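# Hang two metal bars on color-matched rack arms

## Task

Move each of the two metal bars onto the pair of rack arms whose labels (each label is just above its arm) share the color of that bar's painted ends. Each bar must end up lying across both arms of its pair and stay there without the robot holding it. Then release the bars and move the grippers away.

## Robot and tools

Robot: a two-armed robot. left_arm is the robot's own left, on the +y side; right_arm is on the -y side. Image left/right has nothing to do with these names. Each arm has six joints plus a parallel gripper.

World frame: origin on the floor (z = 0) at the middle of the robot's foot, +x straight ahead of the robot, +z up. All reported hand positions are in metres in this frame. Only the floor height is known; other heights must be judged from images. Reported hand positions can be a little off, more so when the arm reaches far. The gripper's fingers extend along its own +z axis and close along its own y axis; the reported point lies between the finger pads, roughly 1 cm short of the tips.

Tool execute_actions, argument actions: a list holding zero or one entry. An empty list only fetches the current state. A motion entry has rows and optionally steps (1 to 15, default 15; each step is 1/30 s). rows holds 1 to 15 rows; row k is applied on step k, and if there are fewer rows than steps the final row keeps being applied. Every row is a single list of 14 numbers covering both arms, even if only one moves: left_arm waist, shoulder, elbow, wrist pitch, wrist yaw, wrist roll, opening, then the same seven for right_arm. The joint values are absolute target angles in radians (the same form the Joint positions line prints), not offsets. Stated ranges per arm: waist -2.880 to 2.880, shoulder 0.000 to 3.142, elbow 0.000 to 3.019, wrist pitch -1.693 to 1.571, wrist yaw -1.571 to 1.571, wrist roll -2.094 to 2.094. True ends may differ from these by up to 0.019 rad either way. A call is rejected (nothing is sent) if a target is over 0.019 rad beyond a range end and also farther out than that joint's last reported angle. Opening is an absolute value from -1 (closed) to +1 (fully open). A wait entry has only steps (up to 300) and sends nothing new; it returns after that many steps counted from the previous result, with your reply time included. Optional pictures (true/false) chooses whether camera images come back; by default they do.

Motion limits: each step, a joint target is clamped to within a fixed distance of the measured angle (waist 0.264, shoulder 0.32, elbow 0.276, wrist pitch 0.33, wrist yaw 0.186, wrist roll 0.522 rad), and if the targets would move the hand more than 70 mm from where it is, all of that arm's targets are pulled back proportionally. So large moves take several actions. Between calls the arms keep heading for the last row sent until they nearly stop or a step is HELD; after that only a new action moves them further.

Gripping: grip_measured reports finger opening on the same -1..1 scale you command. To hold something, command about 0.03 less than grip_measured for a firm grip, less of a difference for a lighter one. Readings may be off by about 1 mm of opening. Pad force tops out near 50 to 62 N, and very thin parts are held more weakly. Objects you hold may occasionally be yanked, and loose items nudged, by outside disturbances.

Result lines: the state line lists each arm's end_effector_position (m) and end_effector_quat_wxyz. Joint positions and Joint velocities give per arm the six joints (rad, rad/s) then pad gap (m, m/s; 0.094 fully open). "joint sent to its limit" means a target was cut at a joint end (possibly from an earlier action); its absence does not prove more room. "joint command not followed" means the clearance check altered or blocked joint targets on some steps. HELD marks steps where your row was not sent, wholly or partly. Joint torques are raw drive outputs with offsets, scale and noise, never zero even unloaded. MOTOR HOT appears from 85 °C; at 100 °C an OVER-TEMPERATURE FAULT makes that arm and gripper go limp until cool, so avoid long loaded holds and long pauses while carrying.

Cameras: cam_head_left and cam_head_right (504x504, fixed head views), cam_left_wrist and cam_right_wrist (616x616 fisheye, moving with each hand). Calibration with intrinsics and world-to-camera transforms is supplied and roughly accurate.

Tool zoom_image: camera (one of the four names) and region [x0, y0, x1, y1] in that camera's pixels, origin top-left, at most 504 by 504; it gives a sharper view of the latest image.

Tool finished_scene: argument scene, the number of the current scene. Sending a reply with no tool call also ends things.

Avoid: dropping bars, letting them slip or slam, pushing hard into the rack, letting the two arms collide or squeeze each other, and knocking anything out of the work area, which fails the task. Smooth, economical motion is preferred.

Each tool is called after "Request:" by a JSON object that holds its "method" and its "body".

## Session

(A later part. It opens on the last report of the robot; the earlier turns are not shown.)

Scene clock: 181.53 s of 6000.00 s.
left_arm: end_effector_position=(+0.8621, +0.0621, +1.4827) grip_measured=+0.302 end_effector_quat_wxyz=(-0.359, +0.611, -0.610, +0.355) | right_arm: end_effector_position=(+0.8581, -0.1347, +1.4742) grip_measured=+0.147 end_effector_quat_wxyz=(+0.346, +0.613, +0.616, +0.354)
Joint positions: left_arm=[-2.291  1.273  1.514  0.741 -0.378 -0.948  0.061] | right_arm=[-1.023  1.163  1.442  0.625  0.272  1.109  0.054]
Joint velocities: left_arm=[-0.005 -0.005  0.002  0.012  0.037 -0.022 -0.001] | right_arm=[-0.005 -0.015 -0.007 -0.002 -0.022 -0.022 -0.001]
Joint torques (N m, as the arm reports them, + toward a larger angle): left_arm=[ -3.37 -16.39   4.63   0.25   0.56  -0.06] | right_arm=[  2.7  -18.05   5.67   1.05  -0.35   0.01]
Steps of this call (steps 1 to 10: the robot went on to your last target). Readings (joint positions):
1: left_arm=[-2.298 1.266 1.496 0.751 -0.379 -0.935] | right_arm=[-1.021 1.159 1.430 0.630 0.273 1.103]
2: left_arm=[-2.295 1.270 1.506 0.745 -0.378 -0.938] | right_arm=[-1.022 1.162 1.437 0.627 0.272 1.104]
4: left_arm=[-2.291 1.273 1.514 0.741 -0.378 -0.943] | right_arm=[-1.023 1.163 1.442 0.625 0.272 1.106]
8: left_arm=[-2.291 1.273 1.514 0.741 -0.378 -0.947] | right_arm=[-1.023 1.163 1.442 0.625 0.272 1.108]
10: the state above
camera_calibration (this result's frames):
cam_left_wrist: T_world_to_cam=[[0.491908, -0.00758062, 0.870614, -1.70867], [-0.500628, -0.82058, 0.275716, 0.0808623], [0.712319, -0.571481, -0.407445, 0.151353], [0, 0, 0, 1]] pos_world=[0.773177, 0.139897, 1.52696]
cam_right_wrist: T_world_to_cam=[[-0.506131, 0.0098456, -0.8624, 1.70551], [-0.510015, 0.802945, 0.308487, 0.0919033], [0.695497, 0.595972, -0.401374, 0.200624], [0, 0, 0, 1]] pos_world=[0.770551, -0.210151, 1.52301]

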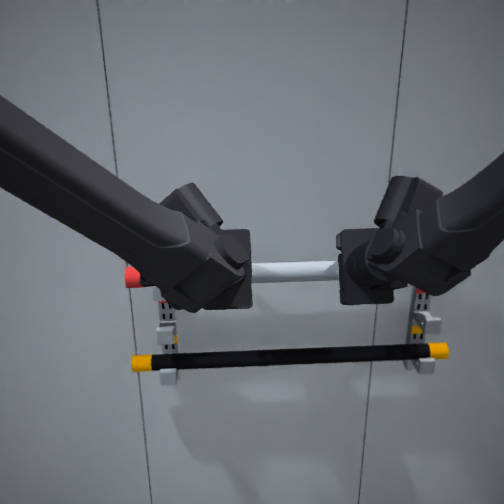

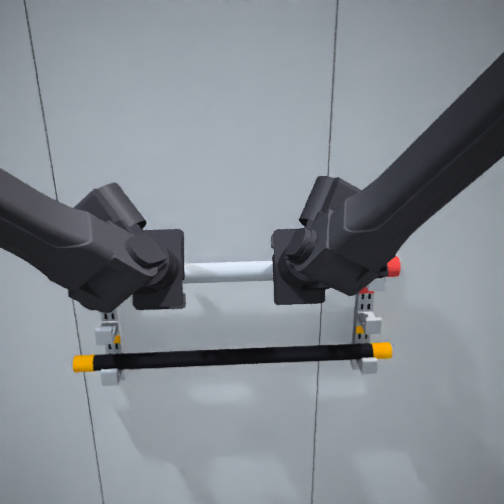

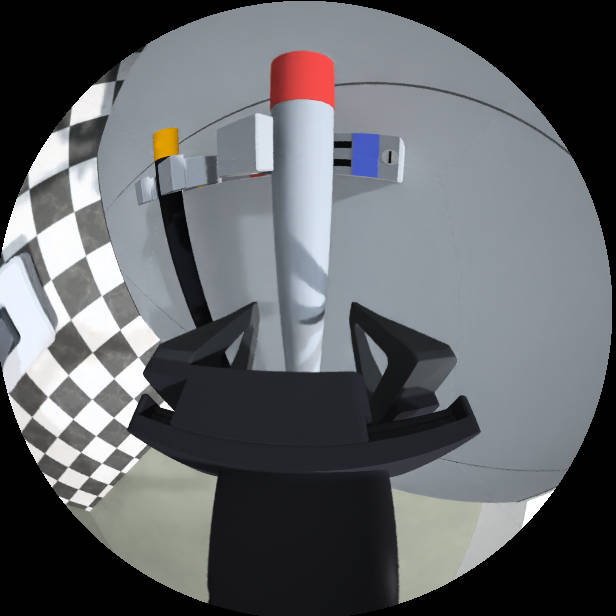

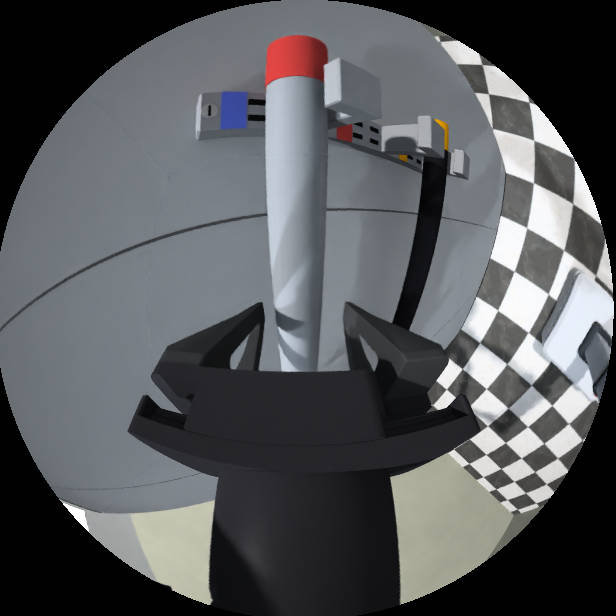

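Request:
{"method": "execute_actions", "body": {"actions": [{"rows":[[-2.273,1.294,1.545,0.715,-0.373,-0.964,0.2,-1.039,1.162,1.476,0.617,0.27,1.12,0.1],[-2.27,1.299,1.553,0.71,-0.372,-0.967,0.1,-1.039,1.162,1.481,0.616,0.27,1.122,0.05],[-2.267,1.303,1.561,0.705,-0.37,-0.969,0.0,-1.039,1.163,1.487,0.615,0.27,1.124,0.0],[-2.267,1.303,1.561,0.705,-0.37,-0.969,-0.1,-1.039,1.163,1.487,0.615,0.27,1.124,-0.1],[-2.267,1.303,1.561,0.705,-0.37,-0.969,-0.2,-1.039,1.163,1.487,0.615,0.27,1.124,-0.2]],"steps":10}]}}

Request:
{"method": "zoom_image", "body": {"camera": "cam_right_wrist", "region": [230, 260, 390, 390]}}

Request:
{"method": "zoom_image", "body": {"camera": "cam_left_wrist", "region": [230, 260, 390, 390]}}

Scene clock: 187.57 s of 6000.00 s.
left_arm: end_effector_position=(+0.8676, +0.0629, +1.4807) grip_measured=-0.197 end_effector_quat_wxyz=(-0.358, +0.612, -0.609, +0.356) | right_arm: end_effector_position=(+0.8644, -0.1369, +1.4782) grip_measured=-0.197 end_effector_quat_wxyz=(+0.349, +0.614, +0.611, +0.357)
Joint positions: left_arm=[-2.285  1.28   1.535  0.725 -0.373 -0.957  0.038] | right_arm=[-1.023  1.164  1.458  0.621  0.272  1.113  0.038]
Joint velocities: left_arm=[-0.015 -0.005  0.022  0.017 -0.007  0.007 -0.   ] | right_arm=[-0.015 -0.005 -0.002  0.012 -0.11  -0.066 -0.001]
Joint torques (N m, as the arm reports them, + toward a larger angle): left_arm=[ -3.43 -16.2    4.87   0.31   0.56  -0.08] | right_arm=[  2.74 -18.02   5.81   1.05  -0.35   0.03]
Steps of this call (steps 1 to 30: the robot went on to your last target; steps 31 to 90: nothing new was sent; then 2.70 s passed at rest; steps 91 to 100: all 10 steps of this action). Readings (joint positions):
91: left_arm=[-2.291 1.273 1.514 0.739 -0.378 -0.951] | right_arm=[-1.023 1.163 1.442 0.625 0.272 1.110]
92: left_arm=[-2.291 1.273 1.516 0.736 -0.376 -0.952] | right_arm=[-1.023 1.163 1.443 0.624 0.272 1.110]
94: left_arm=[-2.290 1.276 1.525 0.729 -0.374 -0.954] | right_arm=[-1.023 1.164 1.447 0.622 0.272 1.111]
98: left_arm=[-2.285 1.280 1.535 0.725 -0.373 -0.957] | right_arm=[-1.023 1.164 1.457 0.621 0.272 1.113]
100: the state above
camera_calibration (this result's frames):
cam_left_wrist: T_world_to_cam=[[0.491741, -0.00412507, 0.870732, -1.70991], [-0.500237, -0.819837, 0.278622, 0.0801615], [0.712709, -0.572582, -0.405211, 0.14347], [0, 0, 0, 1]] pos_world=[0.778678, 0.140814, 1.52467]
cam_right_wrist: T_world_to_cam=[[-0.497849, 0.0170818, -0.867095, 1.71288], [-0.506653, 0.805726, 0.306771, 0.0956861], [0.703882, 0.592042, -0.392476, 0.17817], [0, 0, 0, 1]] pos_world=[0.775823, -0.21184, 1.5258]

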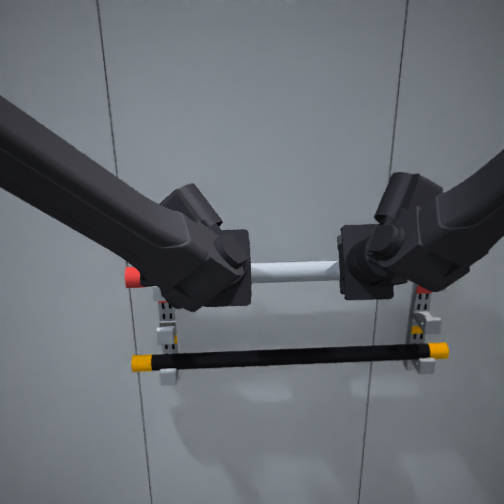

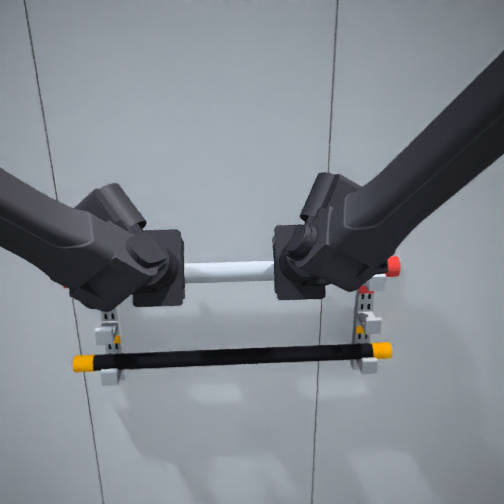

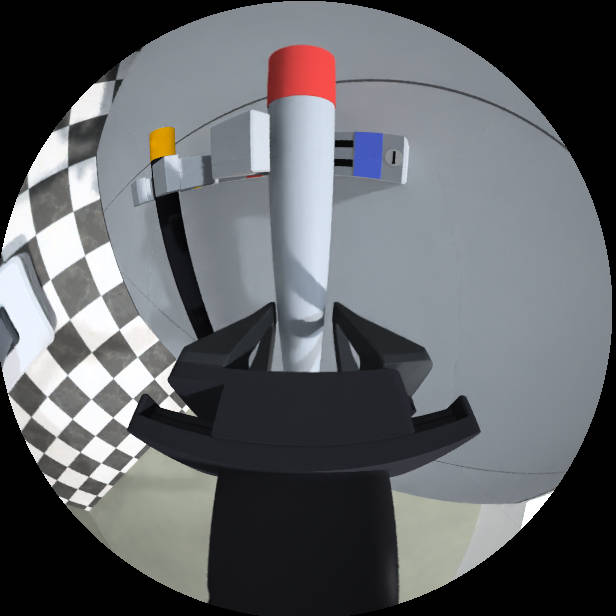

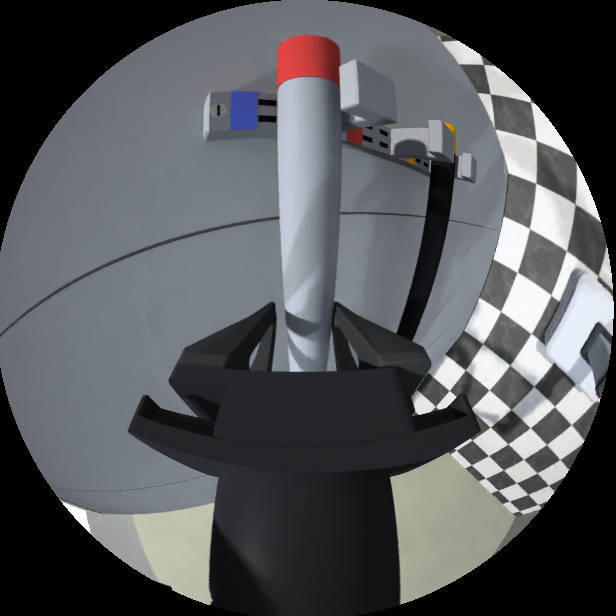

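Region (230, 260, 390, 390) of cam_right_wrist's 616x616 image, scaled by 3.150, with more detail than that image has; it fills the top 410 rows of this view, and the rest is white.

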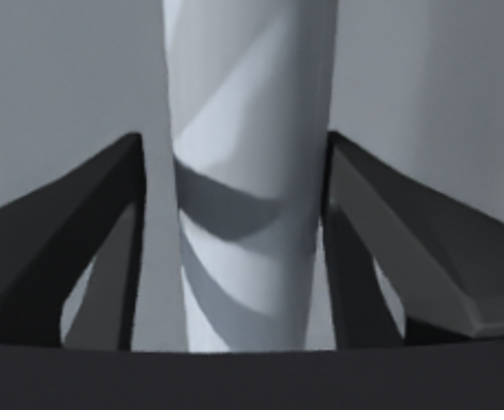

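Region (230, 260, 390, 390) of cam_left_wrist's 616x616 image, scaled by 3.150, with more detail than that image has; it fills the top 410 rows of this view, and the rest is white.

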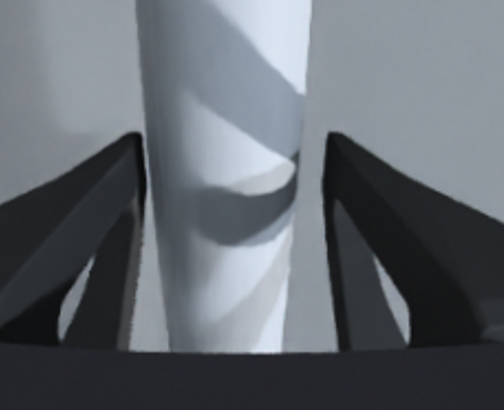

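Request:
{"method": "execute_actions", "body": {"actions": [{"rows":[[-2.267,1.303,1.561,0.705,-0.37,-0.965,-0.27,-1.039,1.163,1.487,0.615,0.27,1.12,-0.27],[-2.267,1.303,1.561,0.705,-0.37,-0.965,-0.33,-1.039,1.163,1.487,0.615,0.27,1.12,-0.33],[-2.267,1.303,1.561,0.705,-0.37,-0.965,-0.38,-1.039,1.163,1.487,0.615,0.27,1.12,-0.38],[-2.267,1.303,1.561,0.705,-0.37,-0.965,-0.42,-1.039,1.163,1.487,0.615,0.27,1.12,-0.42],[-2.267,1.303,1.561,0.705,-0.37,-0.965,-0.45,-1.039,1.163,1.487,0.615,0.27,1.12,-0.45],[-2.267,1.303,1.561,0.705,-0.37,-0.965,-0.45,-1.039,1.163,1.487,0.615,0.27,1.12,-0.45],[-2.273,1.291,1.562,0.715,-0.368,-0.963,-0.45,-1.035,1.153,1.487,0.621,0.269,1.118,-0.45],[-2.28,1.279,1.562,0.725,-0.367,-0.961,-0.45,-1.03,1.144,1.488,0.627,0.268,1.117,-0.45],[-2.286,1.267,1.563,0.735,-0.365,-0.96,-0.45,-1.026,1.134,1.488,0.633,0.266,1.116,-0.45],[-2.292,1.255,1.564,0.745,-0.363,-0.959,-0.45,-1.021,1.124,1.489,0.64,0.265,1.115,-0.45],[-2.299,1.243,1.564,0.755,-0.362,-0.958,-0.45,-1.017,1.115,1.489,0.646,0.263,1.114,-0.45],[-2.305,1.231,1.565,0.765,-0.36,-0.957,-0.45,-1.012,1.105,1.49,0.652,0.262,1.113,-0.45]],"steps":15}], "pictures": false}}

Request:
{"method": "execute_actions", "body": {"actions": [{"rows":[[-2.308,1.228,1.564,0.765,-0.361,-0.955,-0.45,-1.009,1.101,1.489,0.652,0.263,1.111,-0.45],[-2.311,1.225,1.562,0.766,-0.363,-0.952,-0.45,-1.006,1.097,1.487,0.651,0.265,1.108,-0.45],[-2.314,1.222,1.56,0.766,-0.365,-0.948,-0.45,-1.003,1.094,1.485,0.65,0.267,1.105,-0.45],[-2.317,1.219,1.558,0.767,-0.367,-0.944,-0.45,-1.0,1.09,1.483,0.65,0.268,1.102,-0.45],[-2.32,1.216,1.556,0.767,-0.368,-0.94,-0.45,-0.997,1.086,1.481,0.649,0.27,1.099,-0.45],[-2.324,1.212,1.553,0.768,-0.37,-0.936,-0.45,-0.993,1.082,1.479,0.648,0.272,1.095,-0.45],[-2.328,1.208,1.55,0.768,-0.373,-0.932,-0.45,-0.989,1.078,1.477,0.647,0.274,1.091,-0.45]],"steps":12}]}}

Scene clock: 202.50 s of 6000.00 s.
left_arm: end_effector_position=(+0.8682, +0.0633, +1.4815) grip_measured=-0.395 end_effector_quat_wxyz=(-0.358, +0.612, -0.608, +0.357) | right_arm: end_effector_position=(+0.8644, -0.1369, +1.4781) grip_measured=-0.379 end_effector_quat_wxyz=(+0.348, +0.614, +0.612, +0.357)
Joint positions: left_arm=[-2.284  1.279  1.535  0.723 -0.37  -0.959  0.028] | right_arm=[-1.025  1.164  1.458  0.618  0.269  1.114  0.029]
Joint velocities: left_arm=[ 0.005 -0.005  0.012  0.027 -0.007  0.022 -0.001] | right_arm=[-0.015 -0.015  0.007  0.012 -0.066  0.066  0.   ]
Joint torques (N m, as the arm reports them, + toward a larger angle): left_arm=[ -6.43 -21.89   5.11   2.35   0.86   0.04] | right_arm=[  5.07 -23.01   5.99   2.49  -0.52  -0.09]
Steps of this call (steps 1 to 15: the robot went on to your last target; steps 16 to 90: nothing new was sent; then 11.43 s passed at rest; steps 91 to 105: all 15 steps of this action). Readings (joint positions):
91: left_arm=[-2.285 1.280 1.535 0.725 -0.373 -0.959] | right_arm=[-1.023 1.164 1.458 0.620 0.273 1.114]
92: left_arm=[-2.285 1.280 1.535 0.725 -0.373 -0.959] | right_arm=[-1.024 1.165 1.458 0.619 0.273 1.114]
94: left_arm=[-2.284 1.281 1.535 0.723 -0.373 -0.959] | right_arm=[-1.025 1.166 1.458 0.618 0.272 1.114]
98: left_arm=[-2.284 1.281 1.535 0.723 -0.373 -0.959] | right_arm=[-1.025 1.166 1.458 0.618 0.272 1.114]
105: the state above

Scene clock: 202.90 s of 6000.00 s.
left_arm: end_effector_position=(+0.8710, +0.0619, +1.4934) grip_measured=-0.395 end_effector_quat_wxyz=(-0.359, +0.611, -0.607, +0.360) | right_arm: end_effector_position=(+0.8679, -0.1396, +1.4902) grip_measured=-0.379 end_effector_quat_wxyz=(+0.353, +0.613, +0.609, +0.359)
Joint positions: left_arm=[-2.305  1.265  1.533  0.723 -0.377 -0.94   0.028] | right_arm=[-1.013  1.146  1.455  0.618  0.277  1.102  0.029]
Joint velocities: left_arm=[-0.015 -0.015 -0.012 -0.012 -0.037  0.007  0.   ] | right_arm=[-0.005 -0.015 -0.017 -0.002  0.022 -0.066  0.   ]
Joint torques (N m, as the arm reports them, + toward a larger angle): left_arm=[ -6.5  -23.3    4.27   2.4    0.62   0.06] | right_arm=[  6.18 -23.61   5.47   2.33  -0.39  -0.18]
Steps of this call (steps 1 to 12: all 12 steps of this action). Readings (joint positions):
1: left_arm=[-2.284 1.279 1.535 0.723 -0.370 -0.959] | right_arm=[-1.025 1.163 1.458 0.618 0.269 1.114]
2: left_arm=[-2.284 1.278 1.535 0.723 -0.370 -0.959] | right_arm=[-1.025 1.163 1.458 0.618 0.269 1.114]
4: left_arm=[-2.286 1.278 1.535 0.723 -0.370 -0.957] | right_arm=[-1.025 1.162 1.458 0.618 0.269 1.113]
8: left_arm=[-2.297 1.273 1.535 0.723 -0.374 -0.949] | right_arm=[-1.020 1.154 1.458 0.618 0.275 1.108]
12: the state above
camera_calibration (this result's frames):
cam_left_wrist: T_world_to_cam=[[0.484576, -0.00161541, 0.874748, -1.72254], [-0.503596, -0.818172, 0.277461, 0.0821284], [0.715246, -0.574971, -0.39728, 0.13176], [0, 0, 0, 1]] pos_world=[0.781821, 0.140171, 1.53635]
cam_right_wrist: T_world_to_cam=[[-0.489608, 0.0180361, -0.871756, 1.725], [-0.50694, 0.807562, 0.301423, 0.104348], [0.709434, 0.589507, -0.386245, 0.167572], [0, 0, 0, 1]] pos_world=[0.778589, -0.214164, 1.53705]

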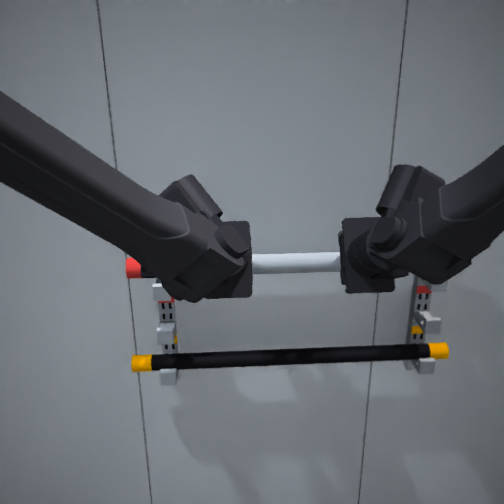

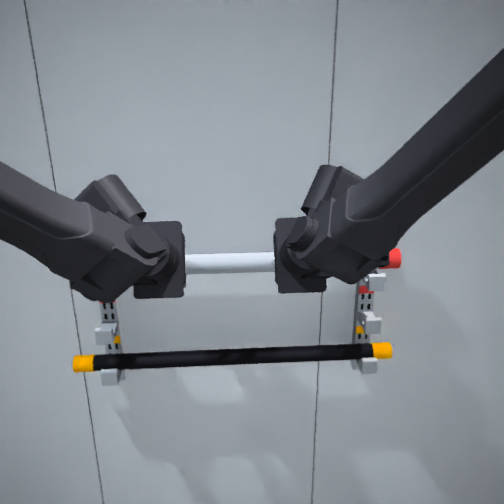

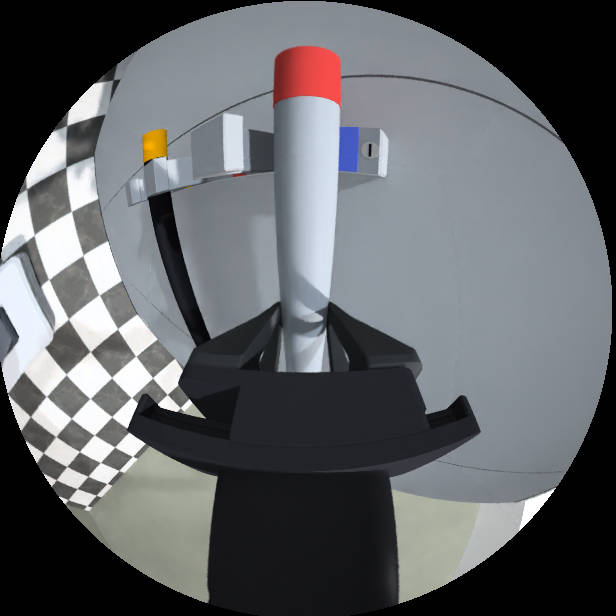

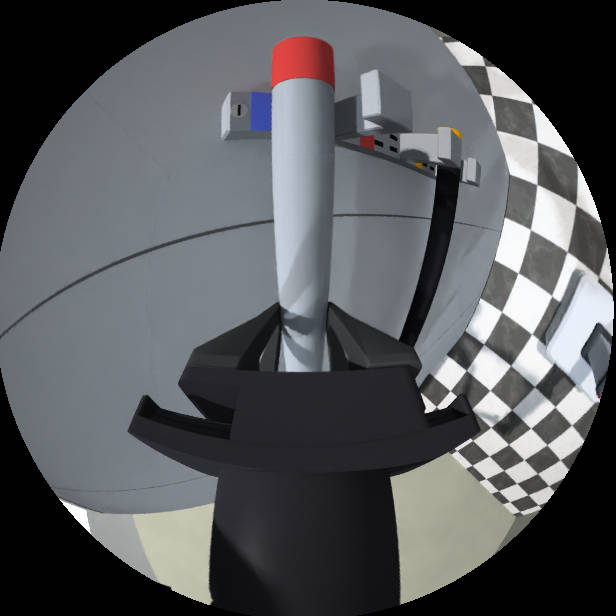

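Request:
{"method": "execute_actions", "body": {"actions": [{"rows":[[-2.331,1.204,1.545,0.769,-0.376,-0.929,-0.45,-0.985,1.074,1.473,0.647,0.277,1.088,-0.45],[-2.335,1.2,1.541,0.77,-0.379,-0.926,-0.45,-0.981,1.069,1.469,0.647,0.279,1.085,-0.45],[-2.338,1.196,1.537,0.772,-0.381,-0.923,-0.45,-0.977,1.065,1.465,0.646,0.282,1.082,-0.45],[-2.341,1.192,1.533,0.773,-0.384,-0.92,-0.45,-0.973,1.06,1.461,0.646,0.284,1.079,-0.45],[-2.344,1.188,1.529,0.774,-0.387,-0.917,-0.45,-0.969,1.056,1.457,0.646,0.287,1.076,-0.45],[-2.348,1.184,1.524,0.775,-0.39,-0.914,-0.45,-0.965,1.051,1.453,0.645,0.289,1.073,-0.45],[-2.351,1.18,1.52,0.777,-0.392,-0.91,-0.45,-0.961,1.047,1.45,0.645,0.292,1.07,-0.45],[-2.354,1.176,1.516,0.778,-0.395,-0.907,-0.45,-0.957,1.042,1.446,0.645,0.294,1.067,-0.45]],"steps":12}], "pictures": false}}

Scene clock: 207.63 s of 6000.00 s.
left_arm: end_effector_position=(+0.8699, +0.0643, +1.5142) grip_measured=-0.395 end_effector_quat_wxyz=(-0.360, +0.611, -0.605, +0.361) | right_arm: end_effector_position=(+0.8669, -0.1377, +1.5121) grip_measured=-0.379 end_effector_quat_wxyz=(+0.354, +0.612, +0.608, +0.362)
Joint positions: left_arm=[-2.337  1.228  1.505  0.729 -0.393 -0.913  0.028] | right_arm=[-0.975  1.107  1.43   0.618  0.293  1.071  0.029]
Joint velocities: left_arm=[-0.073 -0.063 -0.007 -0.027 -0.066  0.051 -0.001] | right_arm=[ 0.063 -0.063 -0.012 -0.002  0.022 -0.095 -0.001]
Joint torques (N m, as the arm reports them, + toward a larger angle): left_arm=[ -5.84 -21.86   3.77   2.43   0.38   0.02] | right_arm=[  4.86 -22.6    4.86   2.27  -0.24  -0.03]
Steps of this call (steps 1 to 15: the robot went on to your last target; steps 16 to 90: nothing new was sent; then 1.33 s passed at rest; steps 91 to 102: all 12 steps of this action). Readings (joint positions):
91: left_arm=[-2.305 1.265 1.532 0.723 -0.377 -0.940] | right_arm=[-1.012 1.146 1.454 0.618 0.278 1.102]
92: left_arm=[-2.306 1.265 1.532 0.723 -0.378 -0.939] | right_arm=[-1.012 1.145 1.454 0.618 0.279 1.101]
94: left_arm=[-2.309 1.260 1.528 0.723 -0.382 -0.936] | right_arm=[-1.007 1.141 1.450 0.618 0.283 1.097]
98: left_arm=[-2.323 1.242 1.512 0.727 -0.392 -0.925] | right_arm=[-0.989 1.123 1.436 0.618 0.292 1.084]
102: the state above

Request:
{"method": "execute_actions", "body": {"actions": [{"rows":[[-2.354,1.174,1.506,0.79,-0.395,-0.907,-0.45,-0.957,1.039,1.436,0.665,0.294,1.067,-0.45],[-2.355,1.171,1.495,0.799,-0.396,-0.906,-0.45,-0.957,1.036,1.425,0.675,0.294,1.067,-0.45],[-2.355,1.168,1.484,0.807,-0.396,-0.906,-0.45,-0.956,1.033,1.414,0.683,0.295,1.067,-0.45],[-2.356,1.166,1.473,0.815,-0.396,-0.905,-0.45,-0.956,1.03,1.403,0.691,0.295,1.066,-0.45],[-2.356,1.163,1.463,0.824,-0.397,-0.905,-0.45,-0.956,1.026,1.392,0.698,0.295,1.066,-0.45],[-2.357,1.16,1.452,0.832,-0.397,-0.904,-0.45,-0.956,1.023,1.381,0.706,0.295,1.066,-0.45],[-2.357,1.158,1.441,0.84,-0.397,-0.904,-0.45,-0.955,1.02,1.37,0.714,0.295,1.066,-0.45],[-2.358,1.155,1.43,0.848,-0.397,-0.903,-0.45,-0.955,1.017,1.36,0.722,0.296,1.066,-0.45],[-2.358,1.152,1.42,0.857,-0.398,-0.903,-0.45,-0.955,1.014,1.349,0.729,0.296,1.065,-0.45],[-2.359,1.15,1.409,0.865,-0.398,-0.902,-0.45,-0.955,1.011,1.338,0.737,0.296,1.065,-0.45],[-2.359,1.147,1.398,0.873,-0.398,-0.902,-0.45,-0.954,1.007,1.327,0.745,0.296,1.065,-0.45],[-2.36,1.144,1.387,0.881,-0.399,-0.901,-0.45,-0.954,1.004,1.316,0.753,0.296,1.065,-0.45],[-2.36,1.142,1.377,0.89,-0.399,-0.901,-0.45,-0.954,1.001,1.305,0.76,0.296,1.065,-0.45],[-2.361,1.139,1.366,0.898,-0.399,-0.9,-0.45,-0.954,0.998,1.294,0.768,0.297,1.065,-0.45],[-2.361,1.136,1.355,0.906,-0.4,-0.9,-0.45,-0.953,0.995,1.283,0.776,0.297,1.064,-0.45]],"steps":15}], "pictures": false}}

Request:
{"method": "execute_actions", "body": {"actions": [{"rows":[[-2.362,1.134,1.344,0.914,-0.4,-0.9,-0.45,-0.953,0.992,1.272,0.784,0.297,1.064,-0.45],[-2.362,1.131,1.333,0.923,-0.4,-0.899,-0.45,-0.953,0.988,1.262,0.791,0.297,1.064,-0.45],[-2.363,1.128,1.323,0.931,-0.4,-0.899,-0.45,-0.952,0.985,1.251,0.799,0.297,1.064,-0.45],[-2.363,1.126,1.312,0.939,-0.401,-0.898,-0.45,-0.952,0.982,1.24,0.807,0.297,1.064,-0.45],[-2.364,1.123,1.301,0.947,-0.401,-0.898,-0.45,-0.952,0.979,1.229,0.815,0.298,1.063,-0.45],[-2.364,1.121,1.29,0.956,-0.401,-0.897,-0.45,-0.952,0.976,1.218,0.822,0.298,1.063,-0.45],[-2.364,1.118,1.28,0.964,-0.402,-0.897,-0.45,-0.951,0.972,1.207,0.83,0.298,1.063,-0.45],[-2.365,1.116,1.269,0.972,-0.402,-0.896,-0.45,-0.951,0.969,1.197,0.838,0.298,1.063,-0.45],[-2.365,1.113,1.258,0.98,-0.402,-0.896,-0.45,-0.951,0.966,1.186,0.845,0.298,1.063,-0.45]],"steps":15}]}}

Scene clock: 215.97 s of 6000.00 s.
left_arm: end_effector_position=(+0.8274, +0.0634, +1.5104) grip_measured=-0.395 end_effector_quat_wxyz=(-0.362, +0.612, -0.605, +0.360) | right_arm: end_effector_position=(+0.8246, -0.1369, +1.5087) grip_measured=-0.379 end_effector_quat_wxyz=(+0.353, +0.612, +0.610, +0.360)
Joint positions: left_arm=[-2.34   1.194  1.363  0.841 -0.399 -0.908  0.028] | right_arm=[-0.974  1.065  1.288  0.714  0.297  1.066  0.029]
Joint velocities: left_arm=[-0.005 -0.073 -0.3    0.232 -0.007  0.022  0.001] | right_arm=[-0.005 -0.083 -0.335  0.212 -0.081  0.007  0.   ]
Joint torques (N m, as the arm reports them, + toward a larger angle): left_arm=[ -5.87 -21.15   3.29   2.56   0.41   0.09] | right_arm=[  4.98 -21.33   4.21   2.81  -0.26  -0.12]
Steps of this call (steps 1 to 15: the robot went on to your last target; steps 16 to 90: nothing new was sent; then 4.83 s passed at rest; steps 91 to 105: all 15 steps of this action). Readings (joint positions):
91: left_arm=[-2.340 1.226 1.503 0.731 -0.393 -0.910] | right_arm=[-0.974 1.105 1.429 0.618 0.293 1.066]
92: left_arm=[-2.340 1.226 1.500 0.736 -0.393 -0.909] | right_arm=[-0.974 1.103 1.425 0.620 0.293 1.066]
94: left_arm=[-2.340 1.223 1.484 0.751 -0.393 -0.908] | right_arm=[-0.974 1.099 1.410 0.632 0.293 1.066]
98: left_arm=[-2.340 1.212 1.439 0.785 -0.397 -0.908] | right_arm=[-0.974 1.086 1.364 0.662 0.296 1.066]
105: the state above

Scene clock: 216.47 s of 6000.00 s.
left_arm: end_effector_position=(+0.7902, +0.0625, +1.5098) grip_measured=-0.395 end_effector_quat_wxyz=(-0.360, +0.611, -0.606, +0.360) | right_arm: end_effector_position=(+0.7877, -0.1368, +1.5080) grip_measured=-0.379 end_effector_quat_wxyz=(+0.352, +0.611, +0.611, +0.360)
Joint positions: left_arm=[-2.347  1.167  1.246  0.929 -0.401 -0.903  0.028] | right_arm=[-0.972  1.03   1.17   0.795  0.297  1.065  0.029]
Joint velocities: left_arm=[-0.034 -0.024  0.007  0.012 -0.022  0.051 -0.001] | right_arm=[ 0.015  0.005 -0.007  0.022 -0.066 -0.066  0.002]
Joint torques (N m, as the arm reports them, + toward a larger angle): left_arm=[ -5.5  -19.87   2.98   2.65   0.43   0.08] | right_arm=[  5.14 -20.76   3.96   3.05  -0.28  -0.09]
Steps of this call (steps 1 to 15: all 15 steps of this action). Readings (joint positions):
1: left_arm=[-2.340 1.192 1.353 0.849 -0.399 -0.908] | right_arm=[-0.974 1.062 1.277 0.722 0.297 1.066]
2: left_arm=[-2.341 1.189 1.342 0.857 -0.399 -0.908] | right_arm=[-0.974 1.058 1.266 0.729 0.297 1.066]
4: left_arm=[-2.342 1.184 1.320 0.874 -0.399 -0.907] | right_arm=[-0.974 1.052 1.245 0.744 0.297 1.066]
8: left_arm=[-2.345 1.174 1.278 0.906 -0.399 -0.904] | right_arm=[-0.973 1.039 1.201 0.774 0.297 1.066]
15: the state above
camera_calibration (this result's frames):
cam_left_wrist: T_world_to_cam=[[0.483109, 0.000315796, 0.87556, -1.69783], [-0.501511, -0.819603, 0.277015, 0.0364513], [0.717699, -0.572931, -0.3958, 0.192107], [0, 0, 0, 1]] pos_world=[0.700644, 0.140476, 1.55249]
cam_right_wrist: T_world_to_cam=[[-0.489441, 0.0145328, -0.871915, 1.70083], [-0.51182, 0.804741, 0.300718, 0.0606269], [0.706036, 0.593448, -0.386435, 0.233267], [0, 0, 0, 1]] pos_world=[0.698793, -0.211939, 1.55489]

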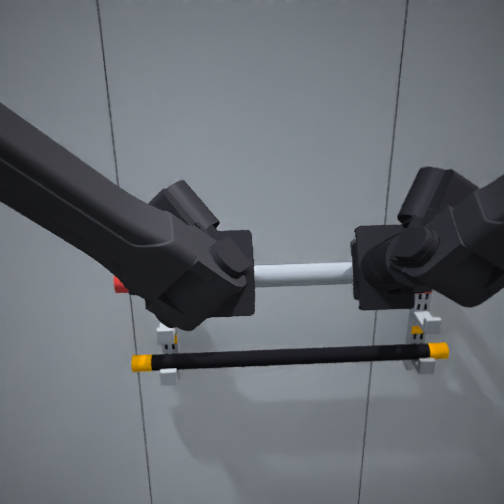

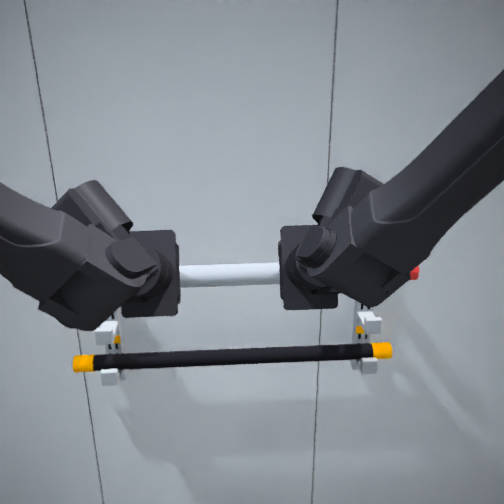

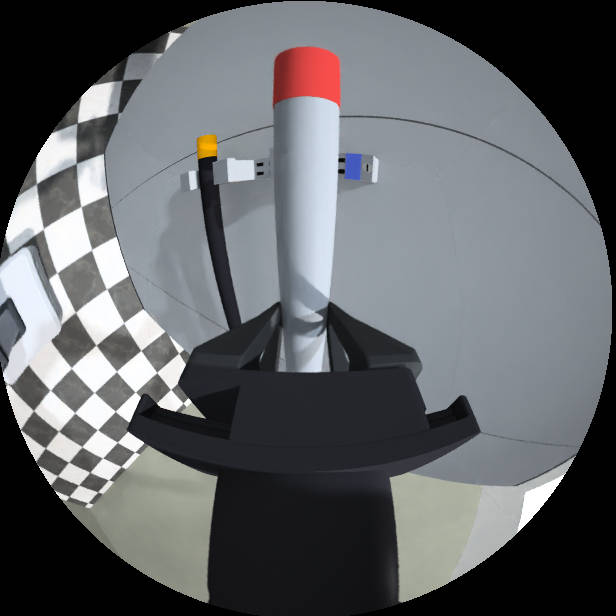

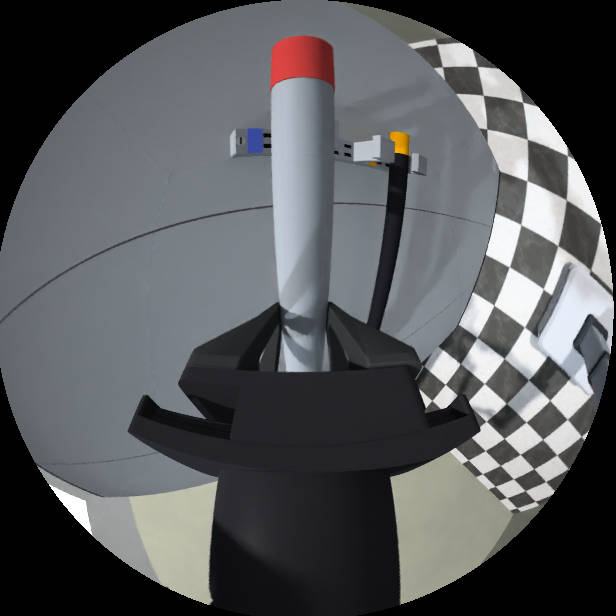

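Request:
{"method": "execute_actions", "body": {"actions": [{"rows":[[-2.358,1.126,1.272,0.979,-0.398,-0.905,-0.45,-0.96,0.972,1.198,0.845,0.294,1.069,-0.45],[-2.352,1.139,1.286,0.978,-0.395,-0.913,-0.45,-0.969,0.978,1.21,0.845,0.291,1.075,-0.45],[-2.345,1.146,1.291,0.978,-0.392,-0.919,-0.45,-0.975,0.987,1.215,0.847,0.288,1.08,-0.45],[-2.339,1.154,1.296,0.978,-0.388,-0.925,-0.45,-0.981,0.995,1.219,0.85,0.284,1.085,-0.45],[-2.332,1.161,1.3,0.978,-0.385,-0.931,-0.45,-0.987,1.004,1.224,0.852,0.281,1.09,-0.45],[-2.325,1.168,1.305,0.977,-0.381,-0.936,-0.45,-0.993,1.013,1.228,0.855,0.278,1.095,-0.45],[-2.319,1.176,1.31,0.977,-0.378,-0.942,-0.45,-0.999,1.022,1.233,0.857,0.274,1.101,-0.45],[-2.312,1.183,1.315,0.977,-0.374,-0.948,-0.45,-1.004,1.03,1.238,0.86,0.271,1.106,-0.45],[-2.305,1.19,1.319,0.977,-0.371,-0.954,-0.45,-1.01,1.039,1.242,0.862,0.268,1.111,-0.45],[-2.298,1.198,1.324,0.977,-0.367,-0.96,-0.45,-1.016,1.048,1.247,0.865,0.264,1.116,-0.45],[-2.292,1.205,1.329,0.977,-0.364,-0.966,-0.45,-1.022,1.056,1.251,0.867,0.261,1.121,-0.45],[-2.285,1.213,1.334,0.977,-0.36,-0.972,-0.45,-1.028,1.065,1.256,0.87,0.258,1.126,-0.45],[-2.278,1.22,1.338,0.976,-0.357,-0.977,-0.45,-1.034,1.074,1.261,0.872,0.254,1.131,-0.45],[-2.272,1.227,1.343,0.976,-0.353,-0.983,-0.45,-1.04,1.082,1.265,0.874,0.251,1.136,-0.45],[-2.265,1.235,1.348,0.976,-0.35,-0.989,-0.45,-1.046,1.091,1.27,0.877,0.247,1.141,-0.45]],"steps":15}], "pictures": false}}

Request:
{"method": "execute_actions", "body": {"actions": [{"rows":[[-2.258,1.242,1.353,0.976,-0.346,-0.995,-0.45,-1.052,1.1,1.274,0.879,0.244,1.146,-0.45],[-2.252,1.249,1.357,0.976,-0.343,-1.001,-0.45,-1.058,1.109,1.279,0.882,0.241,1.152,-0.45],[-2.245,1.257,1.362,0.976,-0.339,-1.007,-0.45,-1.063,1.117,1.284,0.884,0.237,1.157,-0.45],[-2.238,1.264,1.367,0.975,-0.336,-1.012,-0.45,-1.069,1.126,1.288,0.887,0.234,1.162,-0.45],[-2.231,1.271,1.372,0.975,-0.332,-1.018,-0.45,-1.075,1.135,1.293,0.889,0.231,1.167,-0.45],[-2.225,1.279,1.376,0.975,-0.329,-1.024,-0.45,-1.081,1.143,1.297,0.892,0.227,1.172,-0.45],[-2.218,1.286,1.381,0.975,-0.325,-1.03,-0.45,-1.087,1.152,1.302,0.894,0.224,1.177,-0.45]],"steps":15}]}}

Scene clock: 223.27 s of 6000.00 s.
left_arm: end_effector_position=(+0.8022, +0.0624, +1.4861) grip_measured=-0.395 end_effector_quat_wxyz=(-0.367, +0.607, -0.602, +0.368) | right_arm: end_effector_position=(+0.7982, -0.1361, +1.4839) grip_measured=-0.379 end_effector_quat_wxyz=(+0.360, +0.606, +0.605, +0.369)
Joint positions: left_arm=[-2.295  1.224  1.305  0.93  -0.356 -0.943  0.028] | right_arm=[-1.019  1.1    1.223  0.826  0.254  1.098  0.029]
Joint velocities: left_arm=[ 0.239  0.239  0.12  -0.002  0.154 -0.198  0.   ] | right_arm=[-0.22   0.298  0.115  0.066 -0.154  0.168 -0.001]
Joint torques (N m, as the arm reports them, + toward a larger angle): left_arm=[ -3.5  -16.78   4.63   2.55   0.6   -0.1 ] | right_arm=[  2.59 -18.36   5.76   2.89  -0.45   0.05]
Steps of this call (steps 1 to 15: the robot went on to your last target; steps 16 to 90: nothing new was sent; then 3.30 s passed at rest; steps 91 to 105: all 15 steps of this action). Readings (joint positions):
91: left_arm=[-2.347 1.166 1.246 0.929 -0.401 -0.902] | right_arm=[-0.970 1.029 1.170 0.796 0.297 1.065]
92: left_arm=[-2.347 1.166 1.246 0.929 -0.400 -0.902] | right_arm=[-0.970 1.029 1.170 0.796 0.296 1.065]
94: left_arm=[-2.347 1.166 1.248 0.930 -0.398 -0.903] | right_arm=[-0.970 1.029 1.170 0.799 0.292 1.065]
98: left_arm=[-2.341 1.173 1.265 0.930 -0.379 -0.907] | right_arm=[-0.977 1.039 1.185 0.808 0.276 1.067]
105: the state above

Scene clock: 223.77 s of 6000.00 s.
left_arm: end_effector_position=(+0.7949, +0.0625, +1.4383) grip_measured=-0.395 end_effector_quat_wxyz=(-0.361, +0.609, -0.607, +0.361) | right_arm: end_effector_position=(+0.7903, -0.1344, +1.4345) grip_measured=-0.379 end_effector_quat_wxyz=(+0.352, +0.612, +0.609, +0.363)
Joint positions: left_arm=[-2.224  1.301  1.342  0.93  -0.33  -1.008  0.028] | right_arm=[-1.078  1.192  1.261  0.846  0.229  1.158  0.029]
Joint velocities: left_arm=[-0.024 -0.005  0.022  0.002  0.051 -0.051 -0.   ] | right_arm=[-0.015  0.005  0.022  0.022 -0.007  0.037  0.   ]
Joint torques (N m, as the arm reports them, + toward a larger angle): left_arm=[ -4.21 -18.71   4.65   2.57   0.55  -0.15] | right_arm=[  3.36 -19.84   5.31   3.04  -0.4    0.13]
Steps of this call (steps 1 to 15: all 15 steps of this action). Readings (joint positions):
1: left_arm=[-2.286 1.232 1.308 0.930 -0.354 -0.950] | right_arm=[-1.026 1.110 1.227 0.828 0.252 1.105]
2: left_arm=[-2.278 1.241 1.312 0.930 -0.351 -0.957] | right_arm=[-1.033 1.120 1.230 0.831 0.249 1.112]
4: left_arm=[-2.262 1.257 1.319 0.930 -0.345 -0.972] | right_arm=[-1.046 1.140 1.238 0.835 0.243 1.125]
8: left_arm=[-2.235 1.287 1.337 0.930 -0.331 -0.995] | right_arm=[-1.069 1.177 1.256 0.844 0.230 1.147]
15: the state above
camera_calibration (this result's frames):
cam_left_wrist: T_world_to_cam=[[0.480156, -0.00375787, 0.877175, -1.63726], [-0.505665, -0.8183, 0.27329, 0.0672143], [0.716766, -0.574778, -0.394812, 0.159862], [0, 0, 0, 1]] pos_world=[0.705544, 0.140734, 1.48091]
cam_right_wrist: T_world_to_cam=[[-0.485703, 0.0200803, -0.873893, 1.63862], [-0.512769, 0.803112, 0.303447, 0.0787037], [0.707927, 0.59549, -0.379778, 0.190795], [0, 0, 0, 1]] pos_world=[0.701172, -0.209728, 1.48056]

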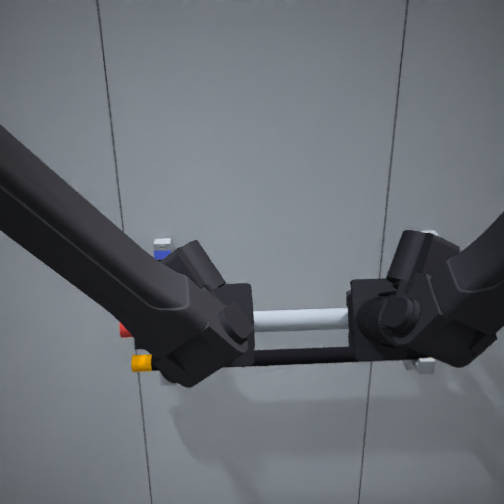

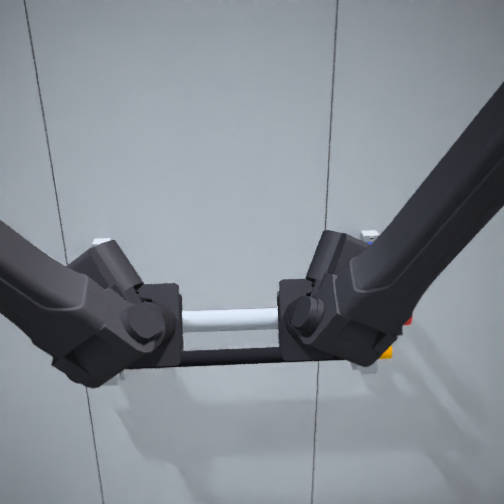

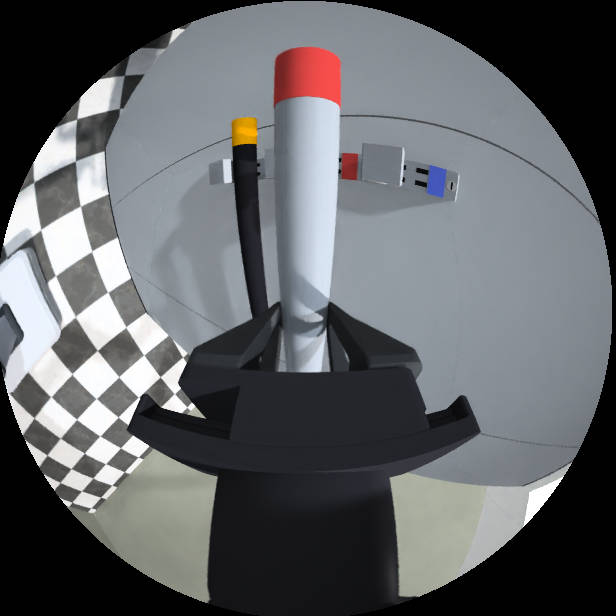

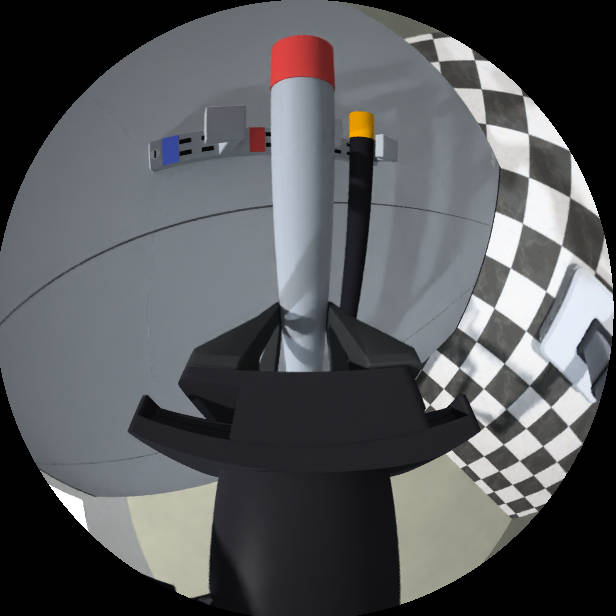

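Request:
{"method": "execute_actions", "body": {"actions": [{"rows":[[-2.215,1.29,1.381,0.975,-0.325,-1.032,-0.45,-1.091,1.156,1.303,0.894,0.224,1.179,-0.45],[-2.212,1.294,1.382,0.975,-0.325,-1.033,-0.45,-1.094,1.16,1.303,0.894,0.224,1.18,-0.45],[-2.208,1.299,1.382,0.975,-0.325,-1.035,-0.45,-1.098,1.164,1.304,0.894,0.224,1.182,-0.45],[-2.205,1.303,1.383,0.975,-0.325,-1.036,-0.45,-1.101,1.168,1.305,0.894,0.224,1.183,-0.45]],"steps":10}], "pictures": false}}

Scene clock: 228.93 s of 6000.00 s.
left_arm: end_effector_position=(+0.7944, +0.0609, +1.4349) grip_measured=-0.395 end_effector_quat_wxyz=(-0.360, +0.610, -0.606, +0.362) | right_arm: end_effector_position=(+0.7902, -0.1361, +1.4313) grip_measured=-0.379 end_effector_quat_wxyz=(+0.352, +0.612, +0.609, +0.361)
Joint positions: left_arm=[-2.222  1.308  1.346  0.93  -0.327 -1.014  0.028] | right_arm=[-1.086  1.197  1.264  0.846  0.226  1.161  0.029]
Joint velocities: left_arm=[-0.005  0.005  0.012  0.002  0.037  0.022 -0.   ] | right_arm=[-0.024  0.024 -0.012 -0.002  0.037  0.066 -0.001]
Joint torques (N m, as the arm reports them, + toward a larger angle): left_arm=[ -3.66 -17.51   4.46   2.54   0.48  -0.11] | right_arm=[  2.52 -19.58   5.49   3.1   -0.33   0.12]
Steps of this call (steps 1 to 15: the robot went on to your last target; steps 16 to 90: nothing new was sent; then 1.83 s passed at rest; steps 91 to 100: all 10 steps of this action). Readings (joint positions):
91: left_arm=[-2.224 1.301 1.344 0.930 -0.328 -1.008] | right_arm=[-1.078 1.192 1.262 0.846 0.228 1.158]
92: left_arm=[-2.224 1.301 1.344 0.930 -0.328 -1.008] | right_arm=[-1.078 1.192 1.262 0.846 0.228 1.158]
94: left_arm=[-2.224 1.302 1.344 0.930 -0.328 -1.009] | right_arm=[-1.080 1.193 1.262 0.846 0.227 1.158]
98: left_arm=[-2.223 1.307 1.346 0.930 -0.327 -1.013] | right_arm=[-1.084 1.196 1.264 0.846 0.226 1.161]
100: the state above

Request:
{"method": "execute_actions", "body": {"actions": [{"rows":[[-2.201,1.306,1.383,0.975,-0.327,-1.038,-0.45,-1.103,1.172,1.305,0.894,0.226,1.185,-0.45],[-2.197,1.31,1.383,0.975,-0.327,-1.04,-0.45,-1.106,1.176,1.305,0.894,0.226,1.187,-0.45],[-2.193,1.314,1.383,0.975,-0.327,-1.042,-0.45,-1.108,1.181,1.305,0.894,0.226,1.189,-0.45]],"steps":10}], "pictures": false}}

Scene clock: 230.37 s of 6000.00 s.
left_arm: end_effector_position=(+0.7902, +0.0623, +1.4248) grip_measured=-0.395 end_effector_quat_wxyz=(-0.358, +0.611, -0.609, +0.357) | right_arm: end_effector_position=(+0.7851, -0.1342, +1.4207) grip_measured=-0.379 end_effector_quat_wxyz=(+0.347, +0.614, +0.612, +0.358)
Joint positions: left_arm=[-2.208  1.321  1.347  0.93  -0.327 -1.025  0.028] | right_arm=[-1.092  1.214  1.265  0.846  0.226  1.171  0.029]
Joint velocities: left_arm=[ 0.024  0.034 -0.032 -0.012 -0.022  0.007 -0.001] | right_arm=[-0.024  0.034 -0.002  0.007 -0.066  0.037 -0.001]
Joint torques (N m, as the arm reports them, + toward a larger angle): left_arm=[ -4.12 -18.19   4.36   2.49   0.4   -0.12] | right_arm=[  3.23 -19.7    5.21   3.1   -0.24   0.07]
Steps of this call (steps 1 to 15: the robot went on to your last target; steps 16 to 33: nothing new was sent; steps 34 to 43: all 10 steps of this action). Readings (joint positions):
34: left_arm=[-2.220 1.310 1.346 0.930 -0.327 -1.015] | right_arm=[-1.086 1.199 1.264 0.846 0.226 1.163]
35: left_arm=[-2.219 1.310 1.346 0.930 -0.327 -1.016] | right_arm=[-1.086 1.200 1.264 0.846 0.226 1.163]
37: left_arm=[-2.217 1.312 1.346 0.930 -0.327 -1.018] | right_arm=[-1.087 1.202 1.264 0.846 0.226 1.164]
41: left_arm=[-2.210 1.318 1.347 0.930 -0.327 -1.023] | right_arm=[-1.091 1.211 1.265 0.846 0.226 1.169]
43: the state above

Request:
{"method": "execute_actions", "body": {"actions": [{"rows":[[-2.193,1.312,1.39,0.95,-0.327,-1.04,-0.45,-1.108,1.178,1.308,0.88,0.227,1.187,-0.45],[-2.193,1.314,1.401,0.932,-0.327,-1.04,-0.45,-1.108,1.18,1.319,0.865,0.227,1.187,-0.45],[-2.193,1.316,1.411,0.923,-0.327,-1.04,-0.45,-1.108,1.182,1.329,0.857,0.227,1.187,-0.45],[-2.193,1.318,1.422,0.915,-0.327,-1.04,-0.45,-1.108,1.184,1.34,0.849,0.227,1.187,-0.45],[-2.193,1.319,1.432,0.907,-0.327,-1.04,-0.45,-1.108,1.186,1.35,0.841,0.227,1.187,-0.45],[-2.193,1.321,1.443,0.898,-0.327,-1.04,-0.45,-1.108,1.189,1.361,0.833,0.227,1.187,-0.45],[-2.193,1.323,1.453,0.89,-0.327,-1.04,-0.45,-1.108,1.191,1.371,0.825,0.227,1.187,-0.45],[-2.193,1.325,1.464,0.882,-0.327,-1.04,-0.45,-1.108,1.193,1.382,0.817,0.227,1.187,-0.45],[-2.193,1.327,1.474,0.873,-0.327,-1.04,-0.45,-1.108,1.195,1.393,0.809,0.227,1.187,-0.45],[-2.193,1.328,1.485,0.865,-0.327,-1.04,-0.45,-1.108,1.197,1.403,0.801,0.227,1.187,-0.45]],"steps":15}]}}

Scene clock: 235.97 s of 6000.00 s.
left_arm: end_effector_position=(+0.8238, +0.0630, +1.4294) grip_measured=-0.395 end_effector_quat_wxyz=(-0.363, +0.610, -0.604, +0.363) | right_arm: end_effector_position=(+0.8186, -0.1354, +1.4254) grip_measured=-0.379 end_effector_quat_wxyz=(+0.351, +0.612, +0.608, +0.363)
Joint positions: left_arm=[-2.207  1.339  1.446  0.864 -0.319 -1.026  0.028] | right_arm=[-1.093  1.232  1.363  0.783  0.219  1.172  0.029]
Joint velocities: left_arm=[-0.005 -0.005 -0.022 -0.017  0.007 -0.037  0.   ] | right_arm=[ 0.005 -0.005  0.007 -0.017  0.007 -0.037  0.   ]
Joint torques (N m, as the arm reports them, + toward a larger angle): left_arm=[ -3.77 -19.09   4.87   1.06   0.08  -0.09] | right_arm=[  2.93 -20.57   5.73   1.99   0.05   0.08]
Steps of this call (steps 1 to 15: the robot went on to your last target; steps 16 to 90: nothing new was sent; then 2.10 s passed at rest; steps 91 to 105: all 15 steps of this action). Readings (joint positions):
91: left_arm=[-2.207 1.322 1.347 0.930 -0.327 -1.026] | right_arm=[-1.093 1.214 1.265 0.846 0.226 1.172]
92: left_arm=[-2.207 1.322 1.349 0.930 -0.327 -1.026] | right_arm=[-1.093 1.214 1.267 0.846 0.226 1.172]
94: left_arm=[-2.207 1.325 1.359 0.925 -0.327 -1.026] | right_arm=[-1.093 1.216 1.276 0.841 0.226 1.172]
98: left_arm=[-2.207 1.333 1.401 0.898 -0.326 -1.026] | right_arm=[-1.093 1.225 1.318 0.813 0.226 1.172]
105: the state above
camera_calibration (this result's frames):
cam_left_wrist: T_world_to_cam=[[0.475759, 0.00126695, 0.879575, -1.64347], [-0.503853, -0.819276, 0.273712, 0.0826671], [0.720962, -0.573398, -0.389139, 0.124255], [0, 0, 0, 1]] pos_world=[0.733963, 0.141057, 1.47128]
cam_right_wrist: T_world_to_cam=[[-0.484615, 0.0222973, -0.874443, 1.64463], [-0.512404, 0.802965, 0.304449, 0.095081], [0.708936, 0.595609, -0.377704, 0.164176], [0, 0, 0, 1]] pos_world=[0.729342, -0.210802, 1.4712]

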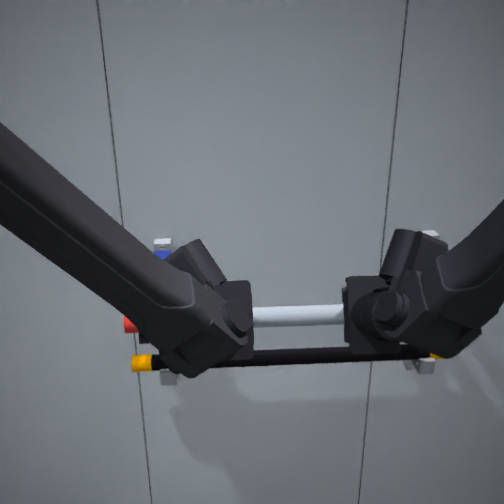

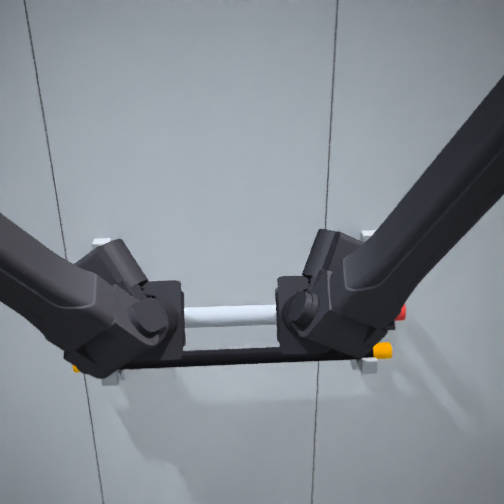

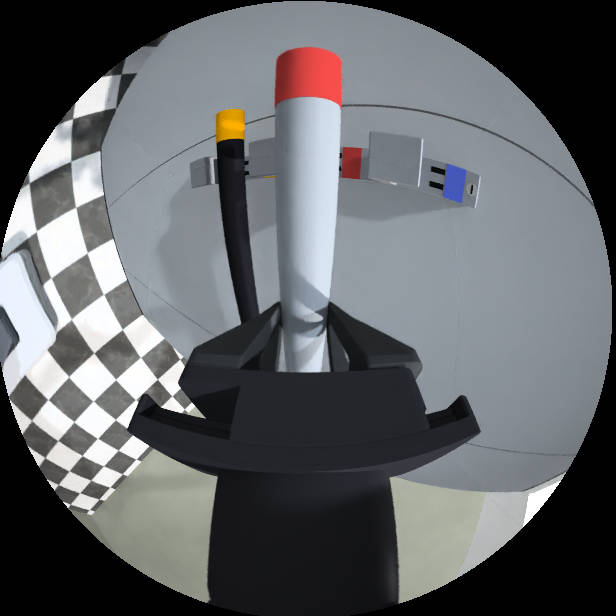

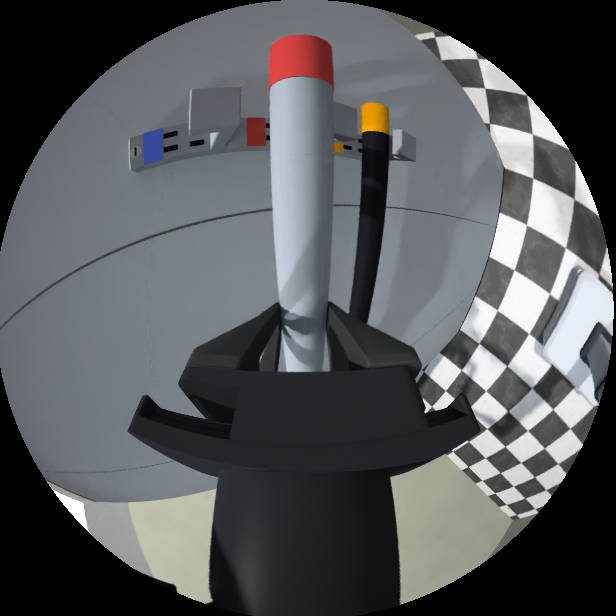

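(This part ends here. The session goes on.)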